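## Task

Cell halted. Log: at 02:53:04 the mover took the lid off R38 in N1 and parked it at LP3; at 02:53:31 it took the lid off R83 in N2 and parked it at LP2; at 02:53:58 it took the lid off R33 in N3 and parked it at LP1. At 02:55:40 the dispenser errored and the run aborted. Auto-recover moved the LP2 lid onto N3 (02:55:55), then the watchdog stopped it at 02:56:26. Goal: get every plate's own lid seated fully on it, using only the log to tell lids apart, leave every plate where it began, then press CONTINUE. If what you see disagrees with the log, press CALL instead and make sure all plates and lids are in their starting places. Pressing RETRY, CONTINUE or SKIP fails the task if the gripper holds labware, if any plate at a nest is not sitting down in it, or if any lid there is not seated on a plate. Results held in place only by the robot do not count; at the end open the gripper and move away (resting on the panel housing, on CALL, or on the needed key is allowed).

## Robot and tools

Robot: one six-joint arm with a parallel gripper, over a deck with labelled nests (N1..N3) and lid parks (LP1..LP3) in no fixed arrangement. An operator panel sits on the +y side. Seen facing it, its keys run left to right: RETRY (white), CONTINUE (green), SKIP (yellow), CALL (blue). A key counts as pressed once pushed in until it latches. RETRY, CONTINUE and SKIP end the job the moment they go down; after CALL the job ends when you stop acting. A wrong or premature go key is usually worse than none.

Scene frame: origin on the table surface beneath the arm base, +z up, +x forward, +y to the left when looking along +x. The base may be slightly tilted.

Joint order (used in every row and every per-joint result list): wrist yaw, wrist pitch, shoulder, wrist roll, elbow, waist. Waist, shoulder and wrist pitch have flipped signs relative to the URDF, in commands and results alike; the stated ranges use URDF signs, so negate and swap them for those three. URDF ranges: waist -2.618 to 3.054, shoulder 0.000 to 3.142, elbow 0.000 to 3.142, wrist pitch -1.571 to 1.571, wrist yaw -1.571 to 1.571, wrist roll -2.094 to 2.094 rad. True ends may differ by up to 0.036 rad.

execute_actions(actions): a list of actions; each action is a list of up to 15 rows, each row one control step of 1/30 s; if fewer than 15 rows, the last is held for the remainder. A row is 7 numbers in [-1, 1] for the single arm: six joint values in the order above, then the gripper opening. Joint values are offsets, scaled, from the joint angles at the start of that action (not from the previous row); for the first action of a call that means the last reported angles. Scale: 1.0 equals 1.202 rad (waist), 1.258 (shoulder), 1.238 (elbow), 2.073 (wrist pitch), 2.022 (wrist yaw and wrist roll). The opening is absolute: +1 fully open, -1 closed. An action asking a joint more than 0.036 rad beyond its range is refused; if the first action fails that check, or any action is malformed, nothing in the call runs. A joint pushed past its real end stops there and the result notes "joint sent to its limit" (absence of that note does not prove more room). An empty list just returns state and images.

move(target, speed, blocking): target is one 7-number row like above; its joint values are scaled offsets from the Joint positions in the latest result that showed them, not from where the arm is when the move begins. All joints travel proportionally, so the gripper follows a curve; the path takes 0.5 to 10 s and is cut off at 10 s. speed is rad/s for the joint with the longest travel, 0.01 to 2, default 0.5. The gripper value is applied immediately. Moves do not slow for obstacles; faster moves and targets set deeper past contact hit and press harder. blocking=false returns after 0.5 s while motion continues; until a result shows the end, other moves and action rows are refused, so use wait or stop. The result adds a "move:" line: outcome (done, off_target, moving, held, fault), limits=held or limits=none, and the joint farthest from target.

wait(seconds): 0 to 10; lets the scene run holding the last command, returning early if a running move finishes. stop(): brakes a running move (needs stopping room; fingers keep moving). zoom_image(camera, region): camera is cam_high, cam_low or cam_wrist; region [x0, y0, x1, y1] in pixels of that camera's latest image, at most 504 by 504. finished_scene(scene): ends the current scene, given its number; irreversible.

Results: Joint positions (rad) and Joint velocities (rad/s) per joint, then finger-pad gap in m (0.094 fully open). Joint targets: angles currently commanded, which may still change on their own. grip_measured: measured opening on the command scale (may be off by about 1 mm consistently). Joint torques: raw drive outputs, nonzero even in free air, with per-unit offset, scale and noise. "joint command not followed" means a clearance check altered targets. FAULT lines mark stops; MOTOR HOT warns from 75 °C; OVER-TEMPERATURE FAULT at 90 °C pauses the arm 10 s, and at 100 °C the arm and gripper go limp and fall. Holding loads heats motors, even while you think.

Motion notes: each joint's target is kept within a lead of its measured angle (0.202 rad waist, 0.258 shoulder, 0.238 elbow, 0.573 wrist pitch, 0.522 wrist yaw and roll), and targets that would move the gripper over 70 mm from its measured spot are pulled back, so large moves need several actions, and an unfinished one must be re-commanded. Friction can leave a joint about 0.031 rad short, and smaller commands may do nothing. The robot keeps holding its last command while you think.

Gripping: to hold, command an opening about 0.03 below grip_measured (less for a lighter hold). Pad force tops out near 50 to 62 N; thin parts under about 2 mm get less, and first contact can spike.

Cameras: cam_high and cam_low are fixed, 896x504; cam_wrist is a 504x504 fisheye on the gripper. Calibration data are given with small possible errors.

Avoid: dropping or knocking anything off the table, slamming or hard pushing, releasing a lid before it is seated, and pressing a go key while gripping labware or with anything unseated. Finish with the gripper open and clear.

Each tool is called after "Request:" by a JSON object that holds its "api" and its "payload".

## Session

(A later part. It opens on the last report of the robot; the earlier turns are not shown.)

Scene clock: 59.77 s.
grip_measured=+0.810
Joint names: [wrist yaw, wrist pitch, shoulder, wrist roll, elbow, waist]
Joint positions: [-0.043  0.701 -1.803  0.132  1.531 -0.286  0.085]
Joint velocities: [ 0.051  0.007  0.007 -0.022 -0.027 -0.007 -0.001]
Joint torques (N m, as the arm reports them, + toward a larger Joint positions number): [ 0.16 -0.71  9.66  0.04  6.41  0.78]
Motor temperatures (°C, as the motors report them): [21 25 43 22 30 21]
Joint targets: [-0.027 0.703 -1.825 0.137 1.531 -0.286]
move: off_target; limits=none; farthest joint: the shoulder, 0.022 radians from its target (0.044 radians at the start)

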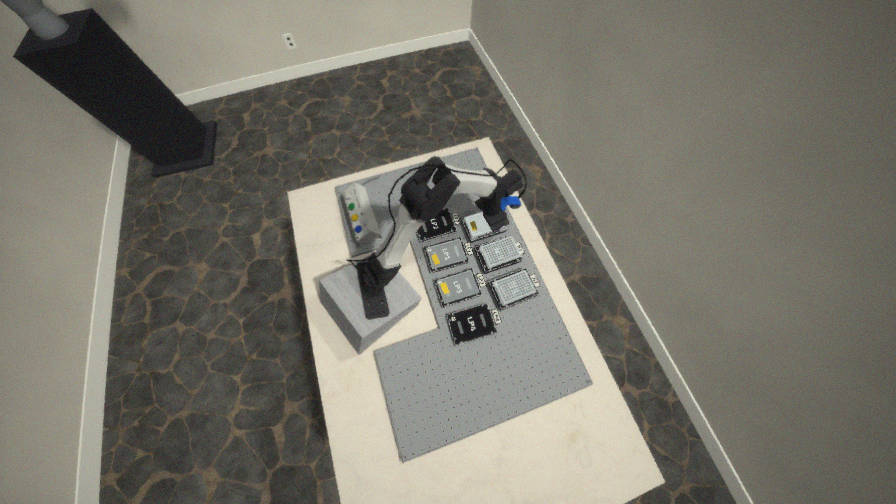

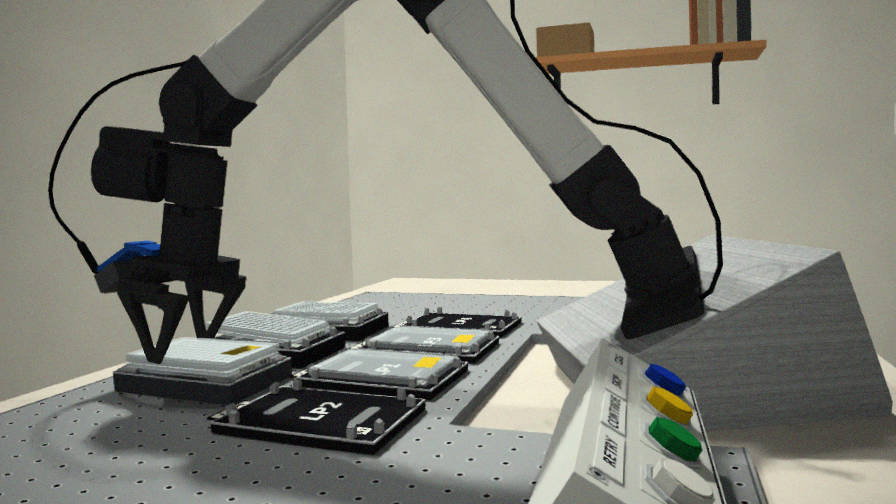

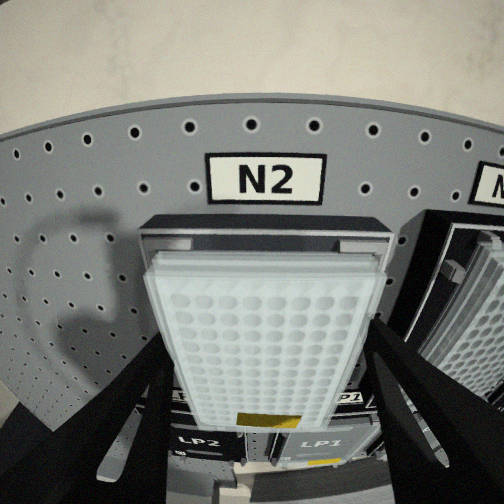

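Request:
{"api": "move", "payload": {"target": [0,0,0,0,0,0,1]}}

Request:
{"api": "move", "payload": {"target": [0,0,0.07,0,0,0,1], "speed": 0.2}}

Request:
{"api": "zoom_image", "payload": {"camera": "cam_low", "region": [80,270,400,420]}}

Request:
{"api": "move", "payload": {"target": [-0.081,0.015,0,-0.153,-0.025,0.282,1], "speed": 0.3}}

Scene clock: 62.60 s.
grip_measured=+1.000
Joint names: [wrist yaw, wrist pitch, shoulder, wrist roll, elbow, waist]
Joint positions: [-0.043  0.701 -1.803  0.132  1.531 -0.286  0.094]
Joint velocities: [-0.022  0.066 -0.012  0.022 -0.007  0.007  0.   ]
Joint torques (N m, as the arm reports them, + toward a larger Joint positions number): [ 0.01 -0.71 11.41 -0.01  6.35  0.79]
Motor temperatures (°C, as the motors report them): [21 25 43 22 30 21]
Joint targets: [-0.043 0.701 -1.803 0.132 1.531 -0.286]
move: done; limits=none; farthest joint: the waist, 0.000 radians from its target (0.000 radians at the start)

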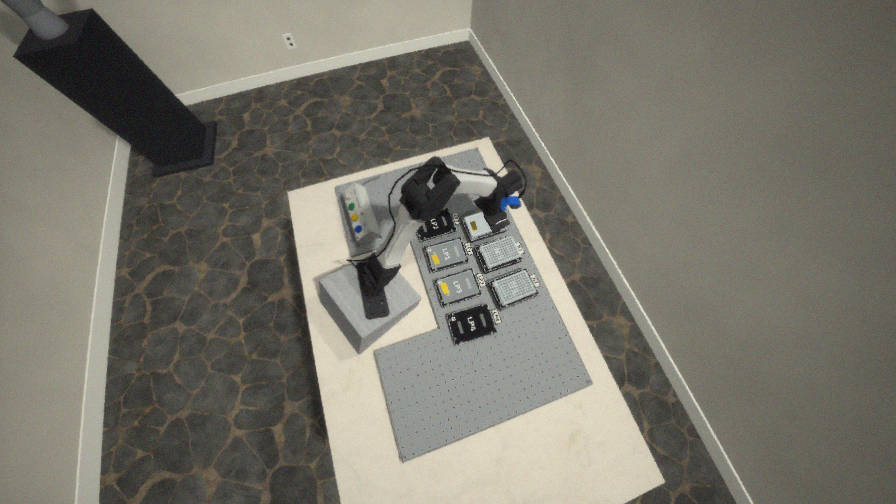

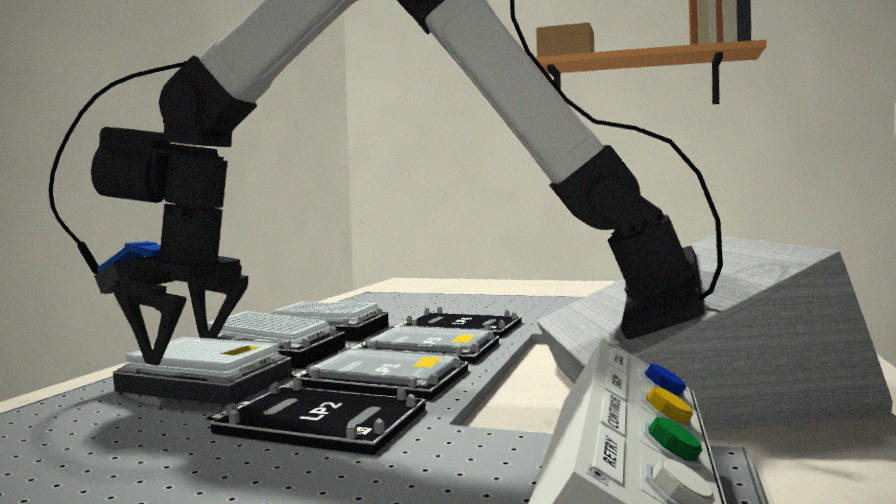

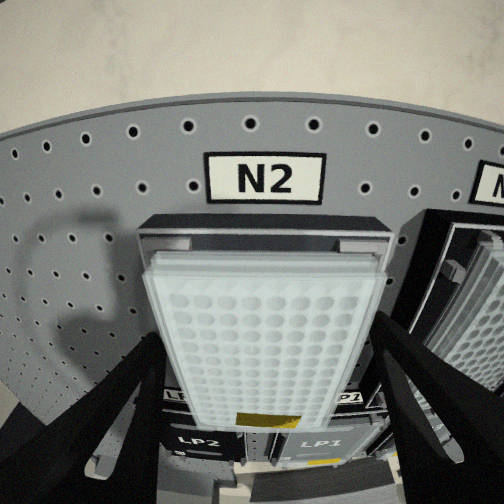

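Scene clock: 63.40 s.
grip_measured=+1.000
Joint names: [wrist yaw, wrist pitch, shoulder, wrist roll, elbow, waist]
Joint positions: [-0.043  0.701 -1.729  0.132  1.531 -0.286  0.094]
Joint velocities: [-0.007 -0.022  0.022  0.037 -0.007  0.002  0.   ]
Joint torques (N m, as the arm reports them, + toward a larger Joint positions number): [ 0.01 -0.87 12.29 -0.02  6.76  0.74]
Motor temperatures (°C, as the motors report them): [21 25 44 22 30 21]
Joint targets: [-0.043 0.701 -1.714 0.132 1.531 -0.286]
move: done; limits=none; farthest joint: the shoulder, 0.014 radians from its target (0.088 radians at the start)

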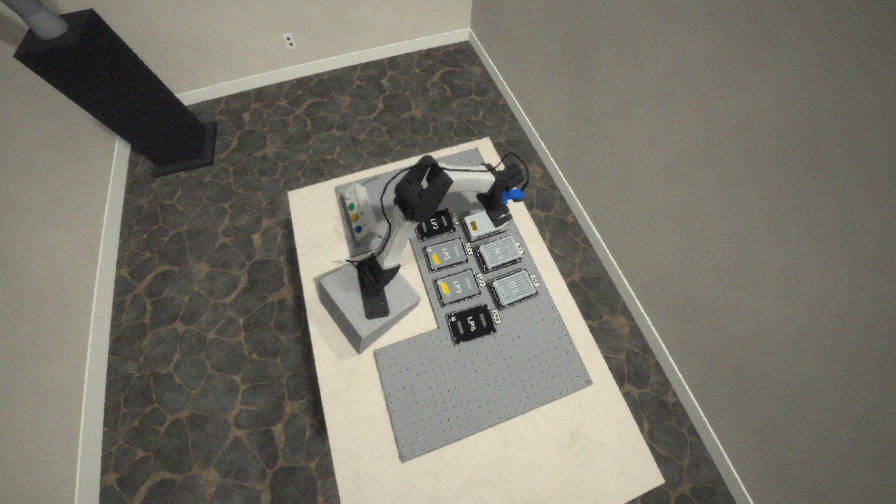

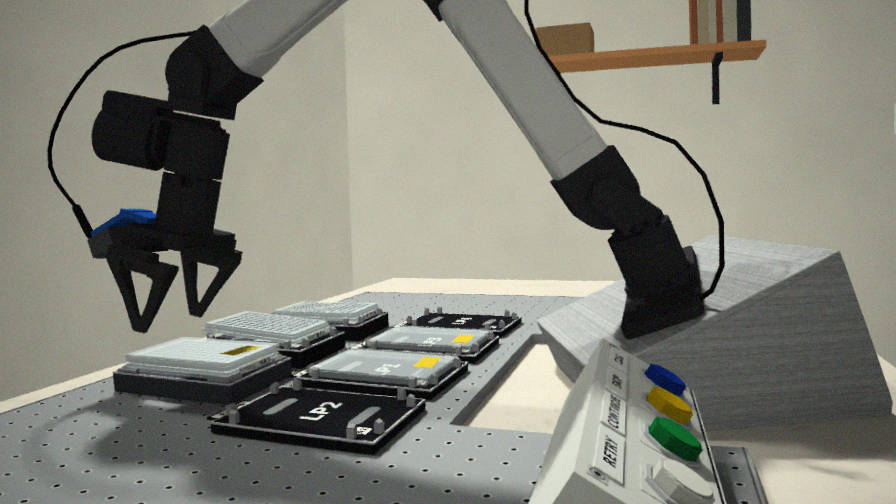

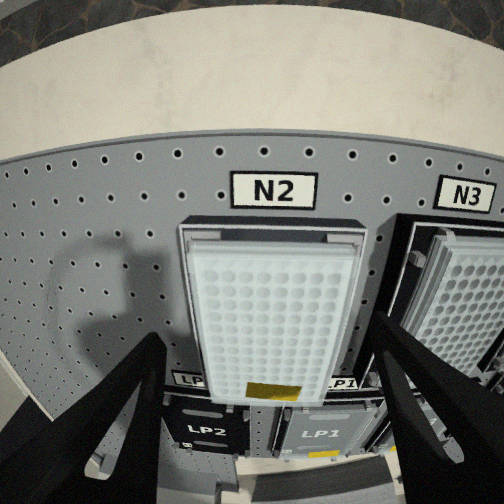

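Region (80, 270, 400, 420) of cam_low's 896x504 image, scaled by 1.575, with more detail than that image has; it fills the top 236 rows of this view, and the rest is white.

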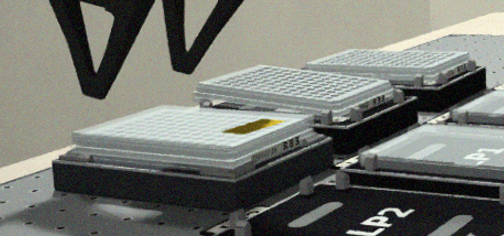

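Scene clock: 65.20 s.
grip_measured=+1.000
Joint names: [wrist yaw, wrist pitch, shoulder, wrist roll, elbow, waist]
Joint positions: [-0.199  0.716 -1.729 -0.169  1.517  0.047  0.094]
Joint velocities: [0.022 0.081 0.007 0.022 0.002 0.017 0.   ]
Joint torques (N m, as the arm reports them, + toward a larger Joint positions number): [-0.1  -0.71 10.71 -0.09  5.38  2.19]
Motor temperatures (°C, as the motors report them): [21 25 44 22 30 21]
Joint targets: [-0.207 0.732 -1.729 -0.178 1.500 0.053]
move: done; limits=none; farthest joint: the elbow, 0.017 radians from its target (0.031 radians at the start)

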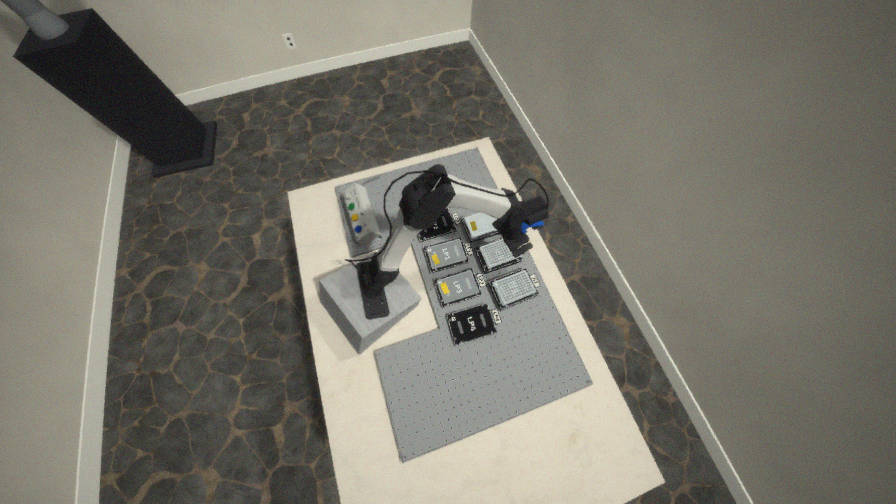

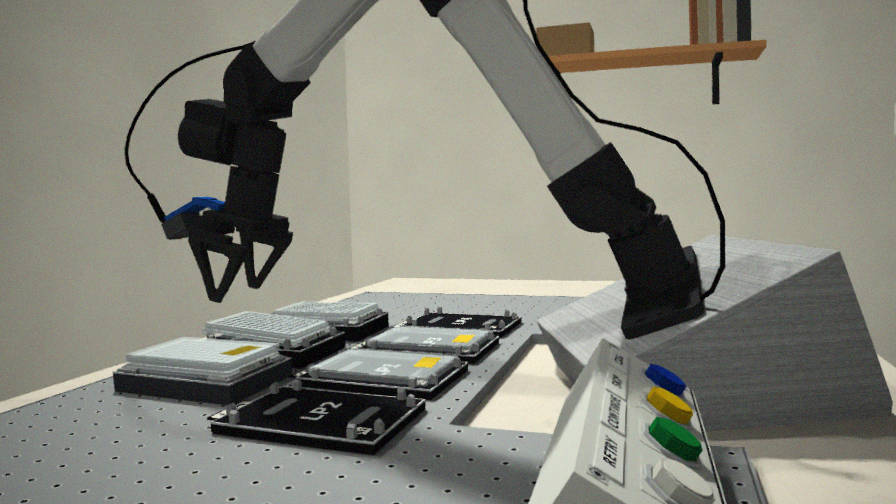

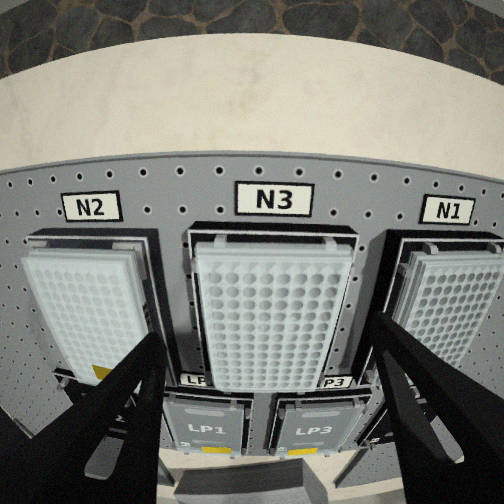

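Request:
{"api": "move", "payload": {"target": [0,0,-0.09,0,0,0,1], "speed": 0.12}}

Request:
{"api": "move", "payload": {"target": [0,0,0,0,0,0,0.75]}}

Request:
{"api": "move", "payload": {"target": [0,0.022,0.02,0,0,0,0.75], "speed": 0.05}}

Request:
{"api": "move", "payload": {"target": [0,0.008,-0.03,0,0,0,0.75], "speed": 0.05}}

Scene clock: 69.03 s.
grip_measured=+1.000
Joint names: [wrist yaw, wrist pitch, shoulder, wrist roll, elbow, waist]
Joint positions: [-0.199  0.716 -1.833 -0.17   1.517  0.047  0.094]
Joint velocities: [-0.022  0.037 -0.007  0.066  0.002 -0.002  0.   ]
Joint torques (N m, as the arm reports them, + toward a larger Joint positions number): [-0.01 -0.66 10.32 -0.01  6.24  1.84]
Motor temperatures (°C, as the motors report them): [21 25 44 22 30 21]
Joint targets: [-0.199 0.716 -1.842 -0.169 1.517 0.047]
move: done; limits=none; farthest joint: the shoulder, 0.009 radians from its target (0.114 radians at the start)

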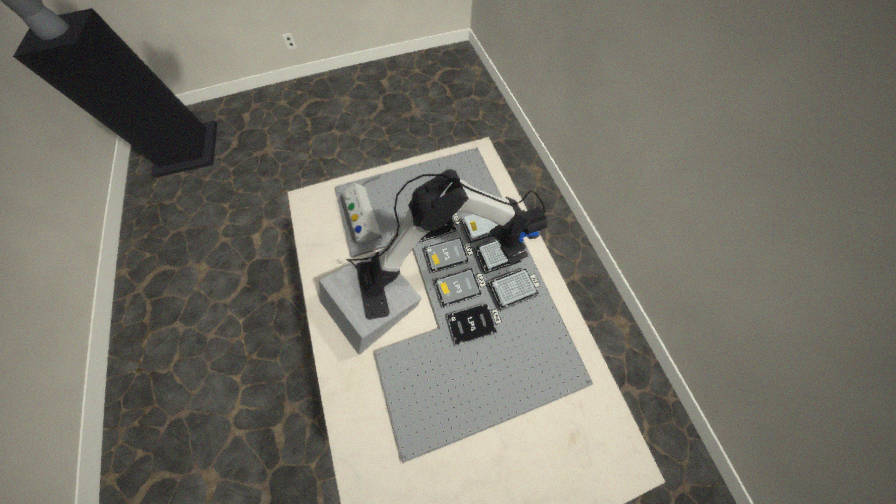

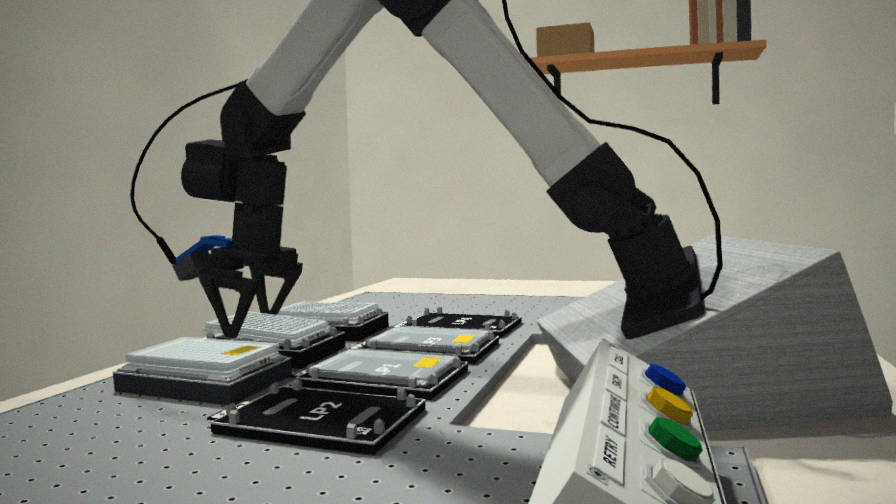

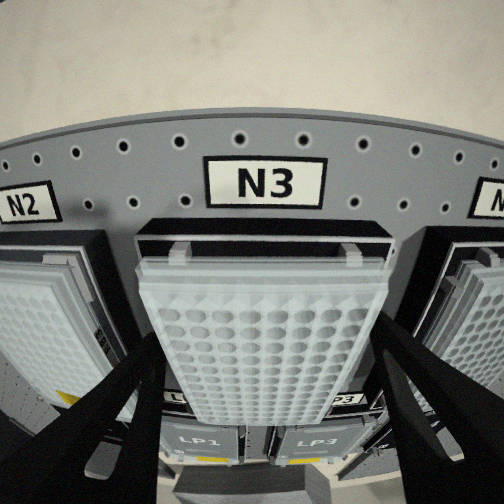

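Scene clock: 69.53 s.
grip_measured=+0.791
Joint names: [wrist yaw, wrist pitch, shoulder, wrist roll, elbow, waist]
Joint positions: [-0.2    0.716 -1.833 -0.17   1.517  0.047  0.084]
Joint velocities: [ 0.022 -0.022  0.022  0.007  0.002 -0.002  0.001]
Joint torques (N m, as the arm reports them, + toward a larger Joint positions number): [-0.01 -0.65 11.12 -0.01  6.27  1.87]
Motor temperatures (°C, as the motors report them): [21 25 44 22 30 21]
Joint targets: [-0.199 0.716 -1.833 -0.170 1.517 0.047]
move: done; limits=none; farthest joint: the wrist yaw, 0.001 radians from its target (0.000 radians at the start)

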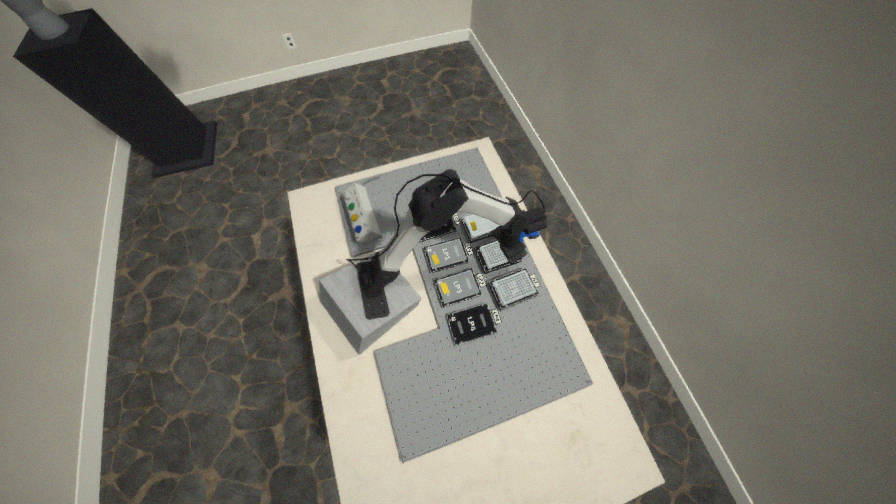

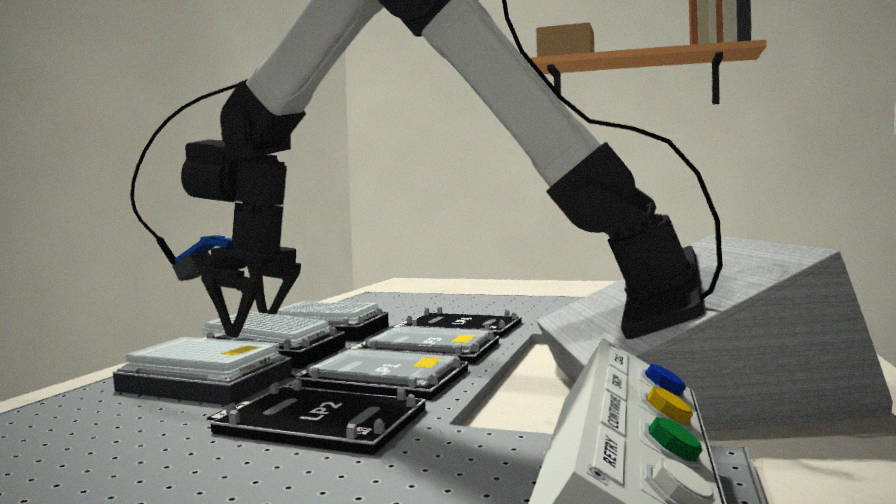

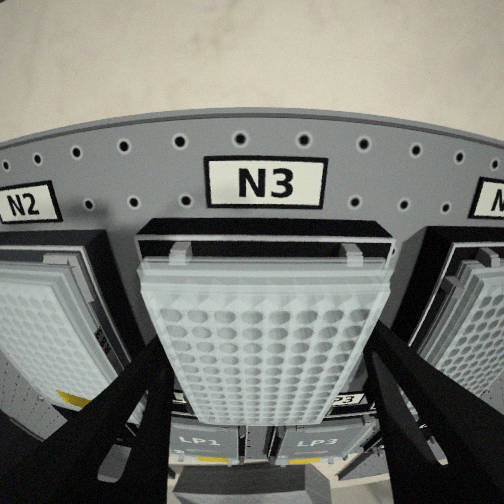

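Scene clock: 70.67 s.
grip_measured=+0.791
Joint names: [wrist yaw, wrist pitch, shoulder, wrist roll, elbow, waist]
Joint positions: [-0.2    0.721 -1.833 -0.17   1.517  0.047  0.084]
Joint velocities: [-0.022 -0.022  0.002 -0.007 -0.007  0.007  0.   ]
Joint torques (N m, as the arm reports them, + toward a larger Joint positions number): [-0.02 -0.23 13.1  -0.01  6.23  1.85]
Motor temperatures (°C, as the motors report them): [21 25 44 22 30 21]
Joint targets: [-0.200 0.762 -1.808 -0.170 1.517 0.047]
move: off_target; limits=none; farthest joint: the wrist pitch, 0.040 radians from its target (0.045 radians at the start)

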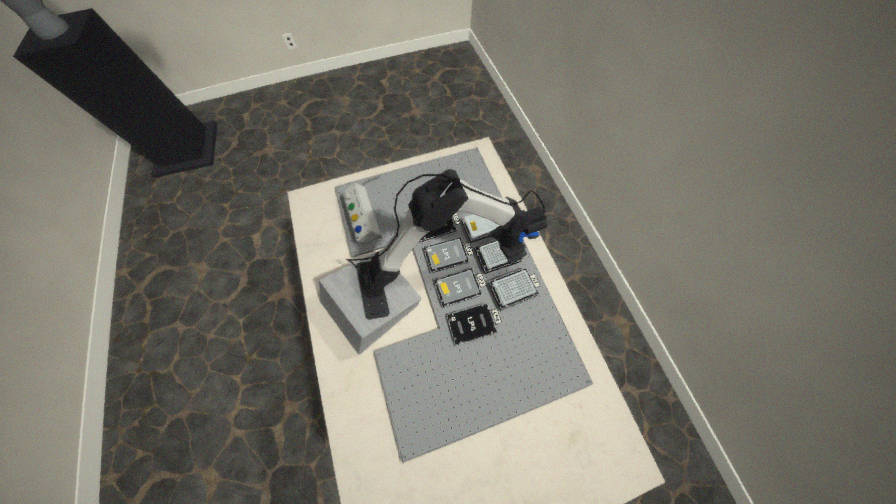

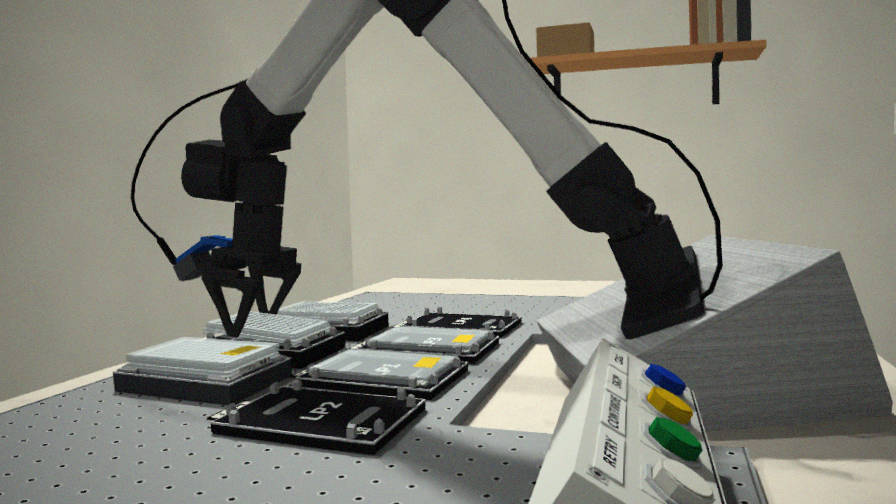

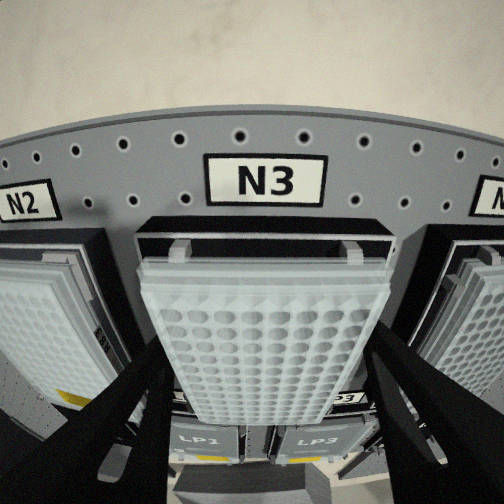

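Scene clock: 71.63 s.
grip_measured=+0.791
Joint names: [wrist yaw, wrist pitch, shoulder, wrist roll, elbow, waist]
Joint positions: [-0.2    0.721 -1.834 -0.17   1.517  0.047  0.084]
Joint velocities: [-0.051  0.037  0.012  0.066 -0.002 -0.002 -0.001]
Joint torques (N m, as the arm reports them, + toward a larger Joint positions number): [-0.02 -0.48  8.25 -0.01  6.19  1.87]
Motor temperatures (°C, as the motors report them): [21 25 44 22 30 21]
Joint targets: [-0.200 0.738 -1.870 -0.170 1.517 0.047]
move: off_target; limits=none; farthest joint: the shoulder, 0.037 radians from its target (0.038 radians at the start)

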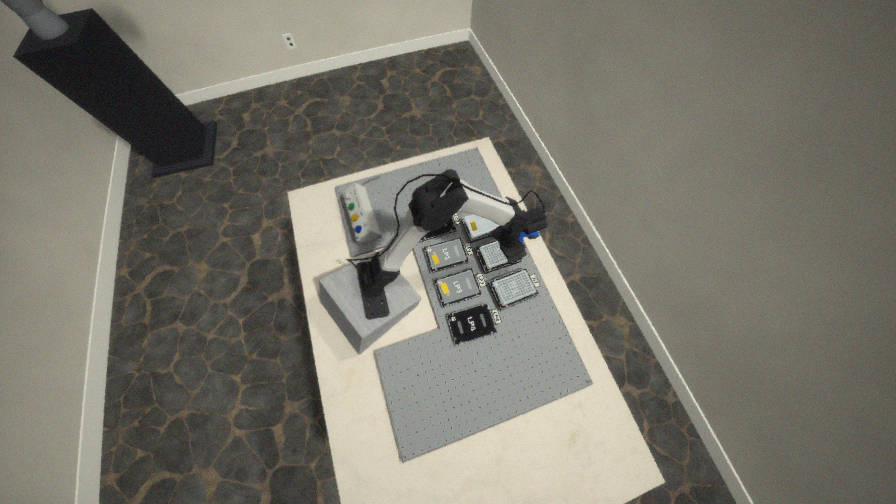

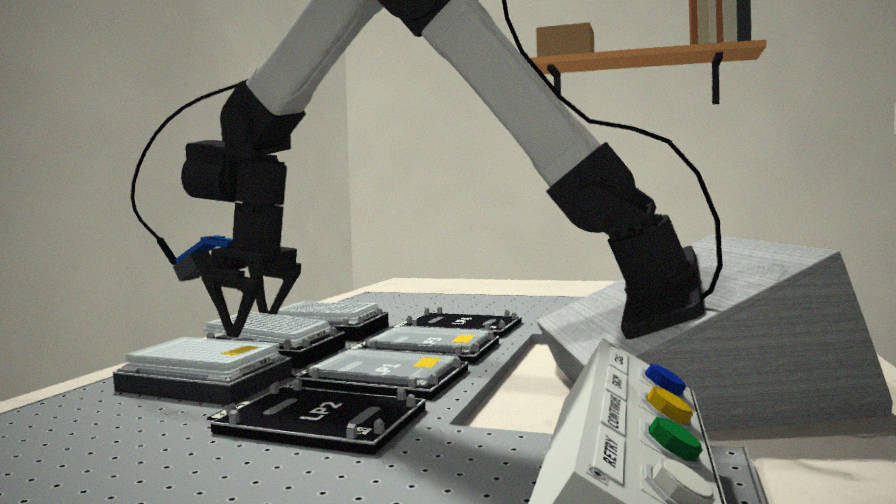

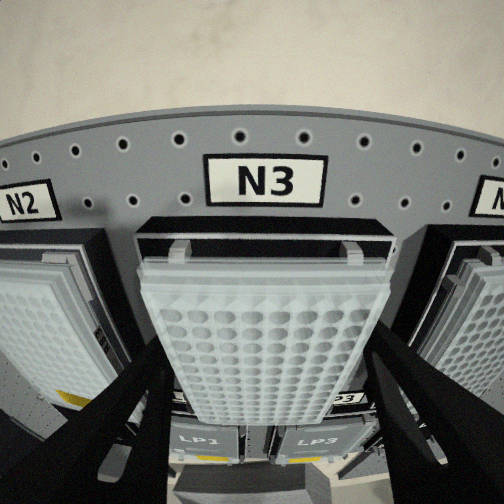

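Request:
{"api": "move", "payload": {"target": [0.012,0,0.03,0,0,0,0.75], "speed": 0.05}}

Request:
{"api": "move", "payload": {"target": [0,0.008,-0.045,0,0,0,0.75], "speed": 0.05}}

Scene clock: 75.10 s.
grip_measured=+0.791
Joint names: [wrist yaw, wrist pitch, shoulder, wrist roll, elbow, waist]
Joint positions: [-0.194  0.721 -1.819 -0.17   1.517  0.047  0.084]
Joint velocities: [-0.022  0.154  0.022 -0.007 -0.002  0.017 -0.   ]
Joint torques (N m, as the arm reports them, + toward a larger Joint positions number): [ 0.16 -0.67 12.85 -0.02  6.28  1.84]
Motor temperatures (°C, as the motors report them): [21 24 44 22 30 21]
Joint targets: [-0.175 0.721 -1.796 -0.170 1.517 0.047]
move: off_target; limits=none; farthest joint: the shoulder, 0.022 radians from its target (0.038 radians at the start)

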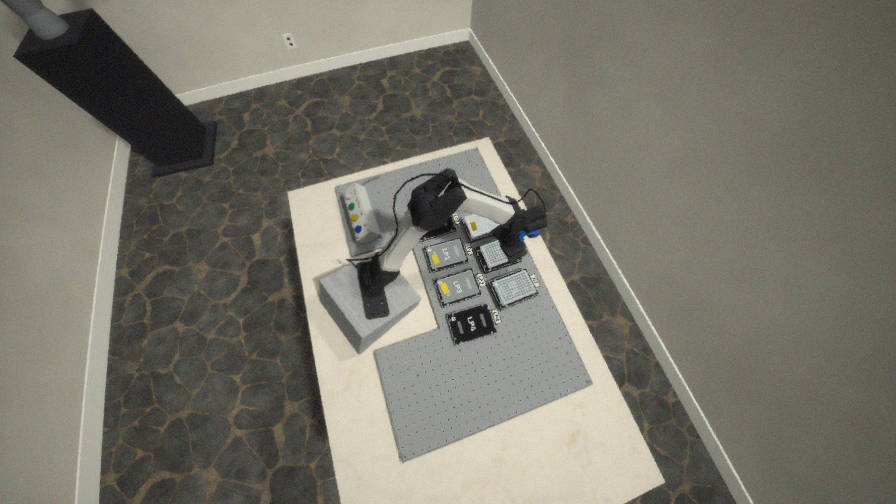

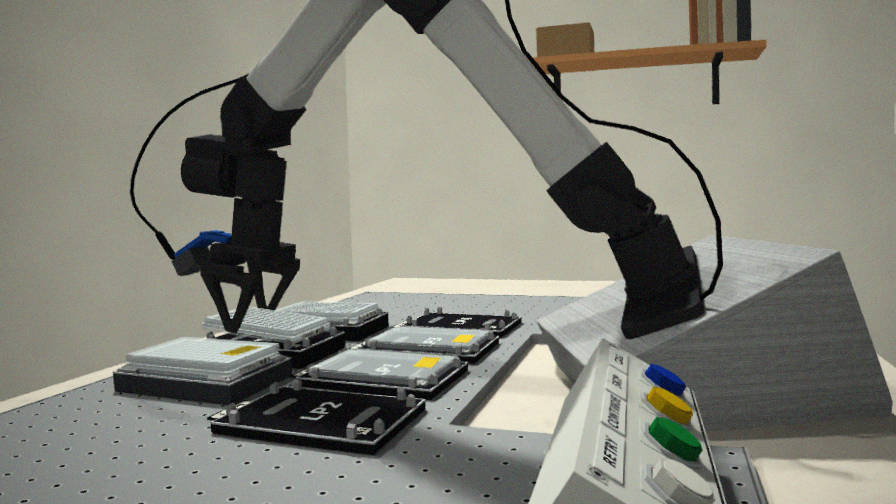

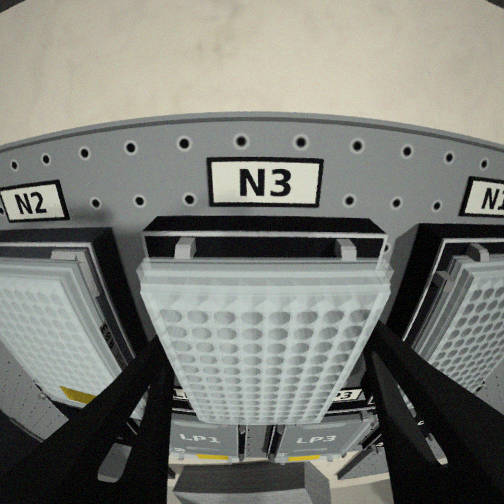

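Scene clock: 76.47 s.
grip_measured=+0.791
Joint names: [wrist yaw, wrist pitch, shoulder, wrist roll, elbow, waist]
Joint positions: [-0.2    0.721 -1.835 -0.17   1.517  0.047  0.084]
Joint velocities: [-0.081  0.022  0.002  0.022  0.007 -0.007 -0.001]
Joint torques (N m, as the arm reports them, + toward a larger Joint positions number): [ 0.03 -0.48  7.88 -0.01  6.23  1.85]
Motor temperatures (°C, as the motors report them): [21 24 44 22 30 21]
Joint targets: [-0.195 0.737 -1.875 -0.170 1.517 0.047]
move: off_target; limits=none; farthest joint: the shoulder, 0.041 radians from its target (0.057 radians at the start)

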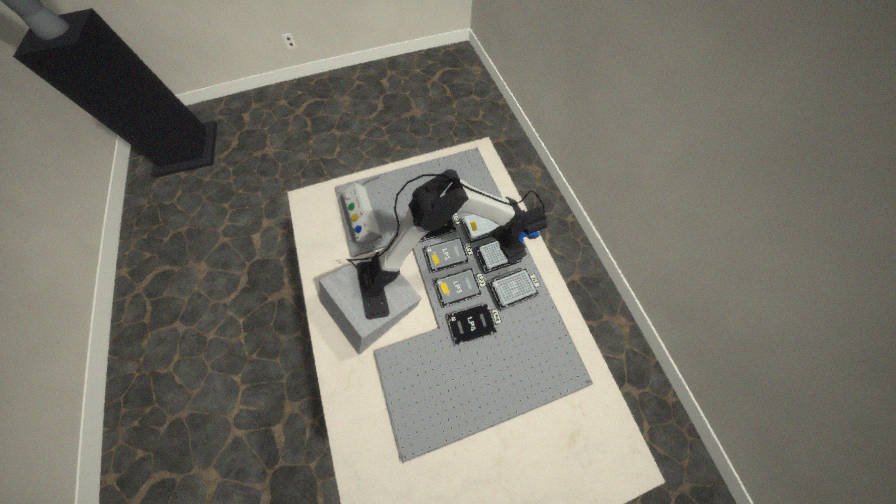

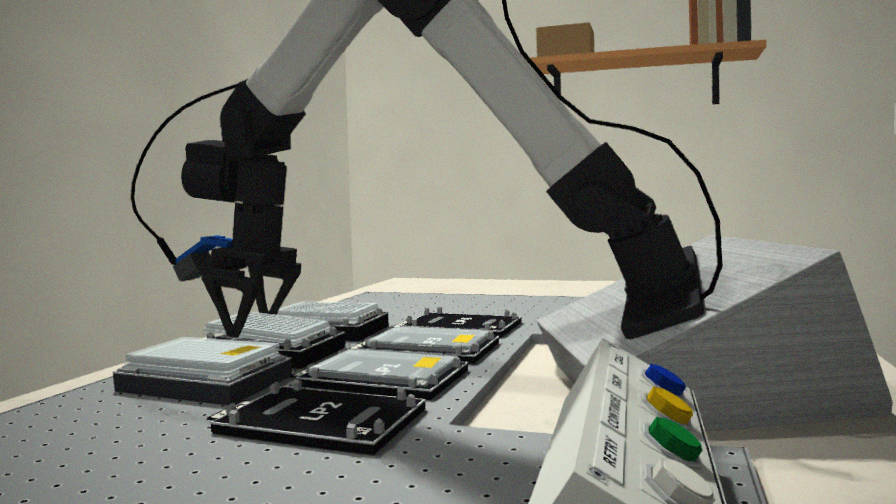

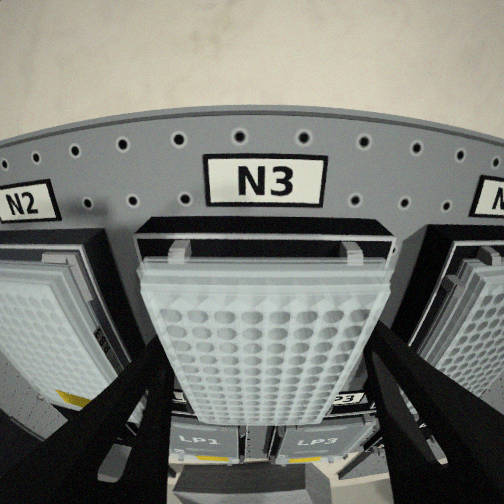

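Request:
{"api": "move", "payload": {"target": [0,0,0,0,0,0,1]}}

Request:
{"api": "move", "payload": {"target": [0,0,0.06,0,0,0,1], "speed": 0.2}}

Request:
{"api": "zoom_image", "payload": {"camera": "cam_low", "region": [180,280,400,380]}}

Request:
{"api": "zoom_image", "payload": {"camera": "cam_wrist", "region": [130,200,430,440]}}

Scene clock: 79.70 s.
grip_measured=+1.000
Joint names: [wrist yaw, wrist pitch, shoulder, wrist roll, elbow, waist]
Joint positions: [-0.2    0.721 -1.835 -0.17   1.517  0.047  0.094]
Joint velocities: [-0.007 -0.037  0.012  0.066 -0.012 -0.002  0.   ]
Joint torques (N m, as the arm reports them, + toward a larger Joint positions number): [-0.02 -0.64 11.23 -0.01  6.16  1.88]
Motor temperatures (°C, as the motors report them): [21 24 44 22 30 21]
Joint targets: [-0.199 0.721 -1.835 -0.170 1.517 0.047]
move: done; limits=none; farthest joint: the waist, 0.000 radians from its target (0.000 radians at the start)

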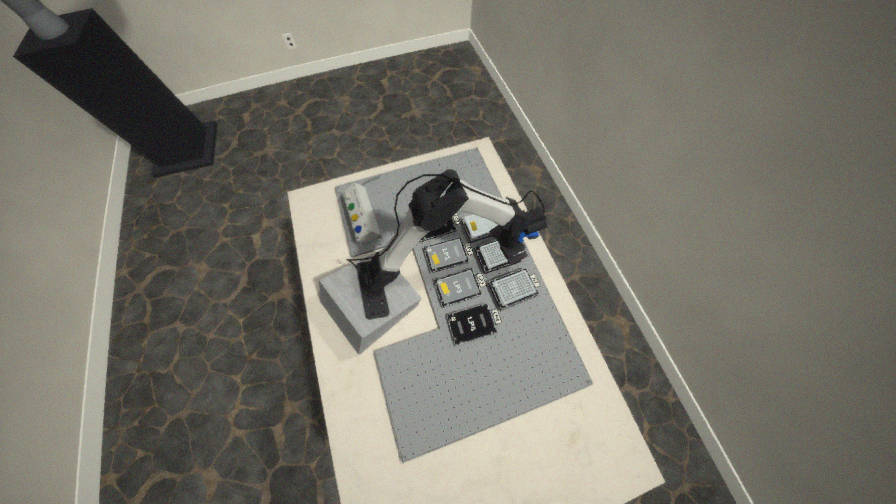

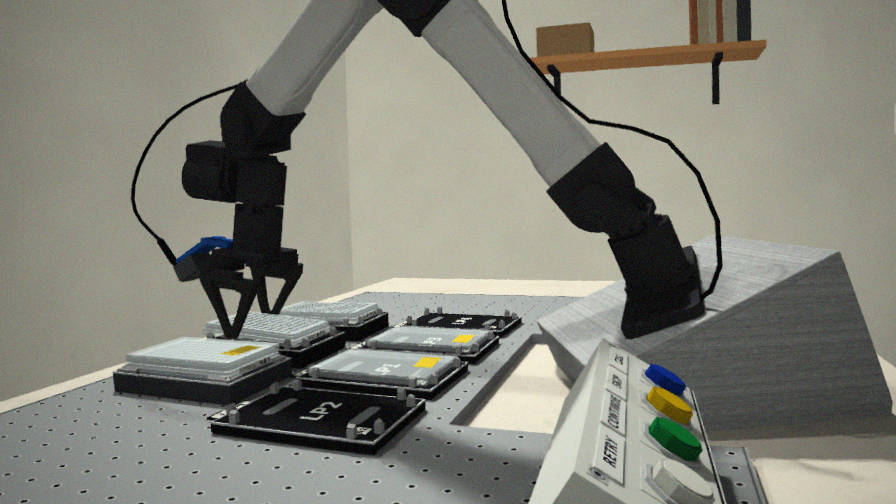

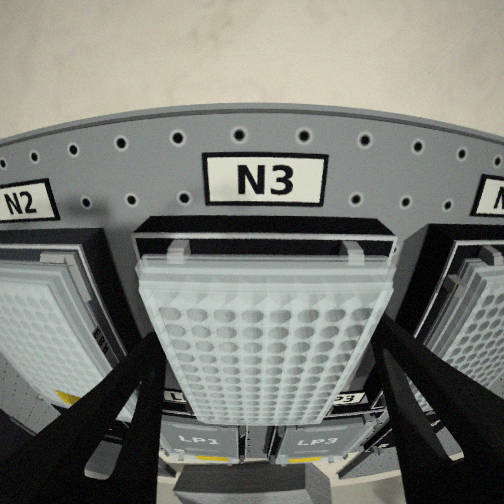

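Scene clock: 80.50 s.
grip_measured=+1.000
Joint names: [wrist yaw, wrist pitch, shoulder, wrist roll, elbow, waist]
Joint positions: [-0.2    0.721 -1.774 -0.17   1.517  0.047  0.094]
Joint velocities: [-0.022  0.051  0.007 -0.037  0.007  0.022  0.   ]
Joint torques (N m, as the arm reports them, + toward a larger Joint positions number): [-0.01 -0.8  12.07 -0.01  6.47  1.81]
Motor temperatures (°C, as the motors report them): [21 24 44 22 30 21]
Joint targets: [-0.200 0.721 -1.759 -0.170 1.517 0.047]
move: done; limits=none; farthest joint: the shoulder, 0.014 radians from its target (0.075 radians at the start)

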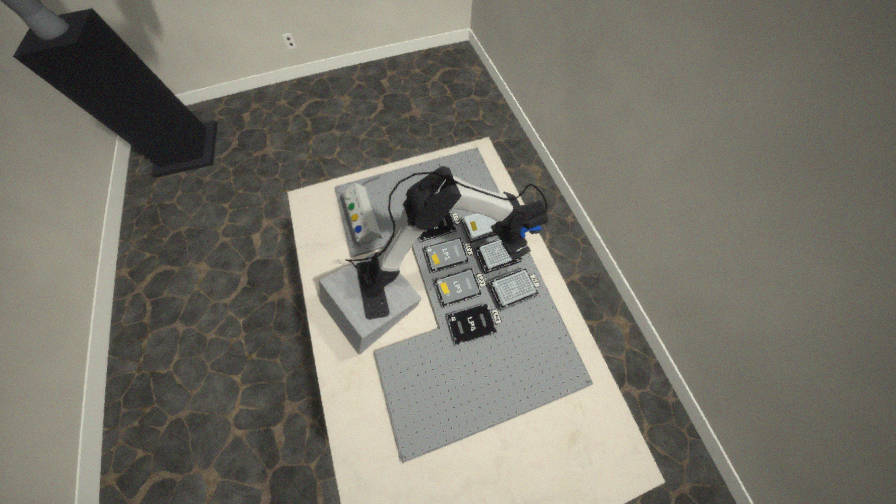

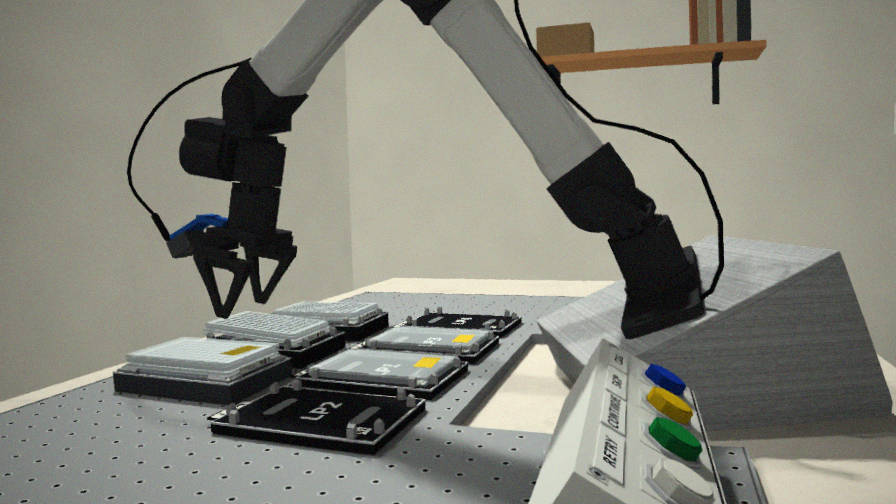

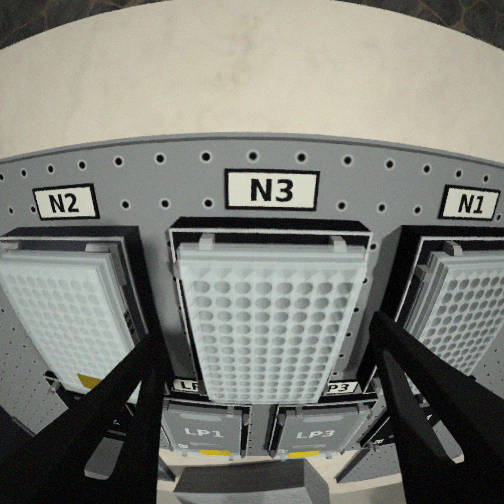

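Region (180, 280, 400, 380) of cam_low's 896x504 image, scaled by 2.291, with more detail than that image has; it fills the top 229 rows of this view, and the rest is white.

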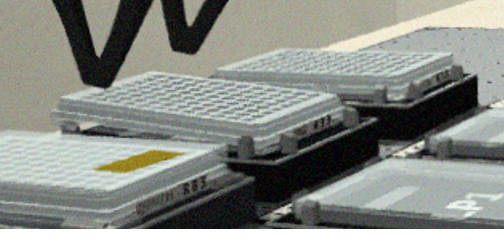

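Region (130, 200, 430, 440) of cam_wrist's 504x504 image, scaled by 1.680, with more detail than that image has; it fills the top 403 rows of this view, and the rest is white.

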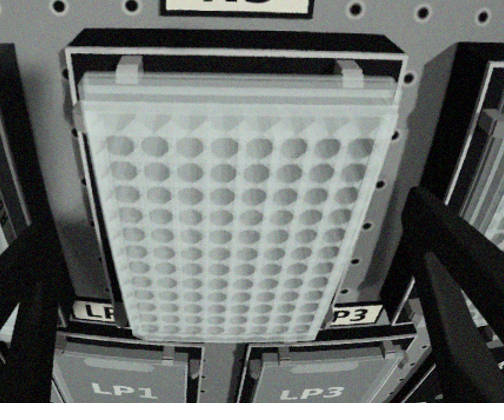

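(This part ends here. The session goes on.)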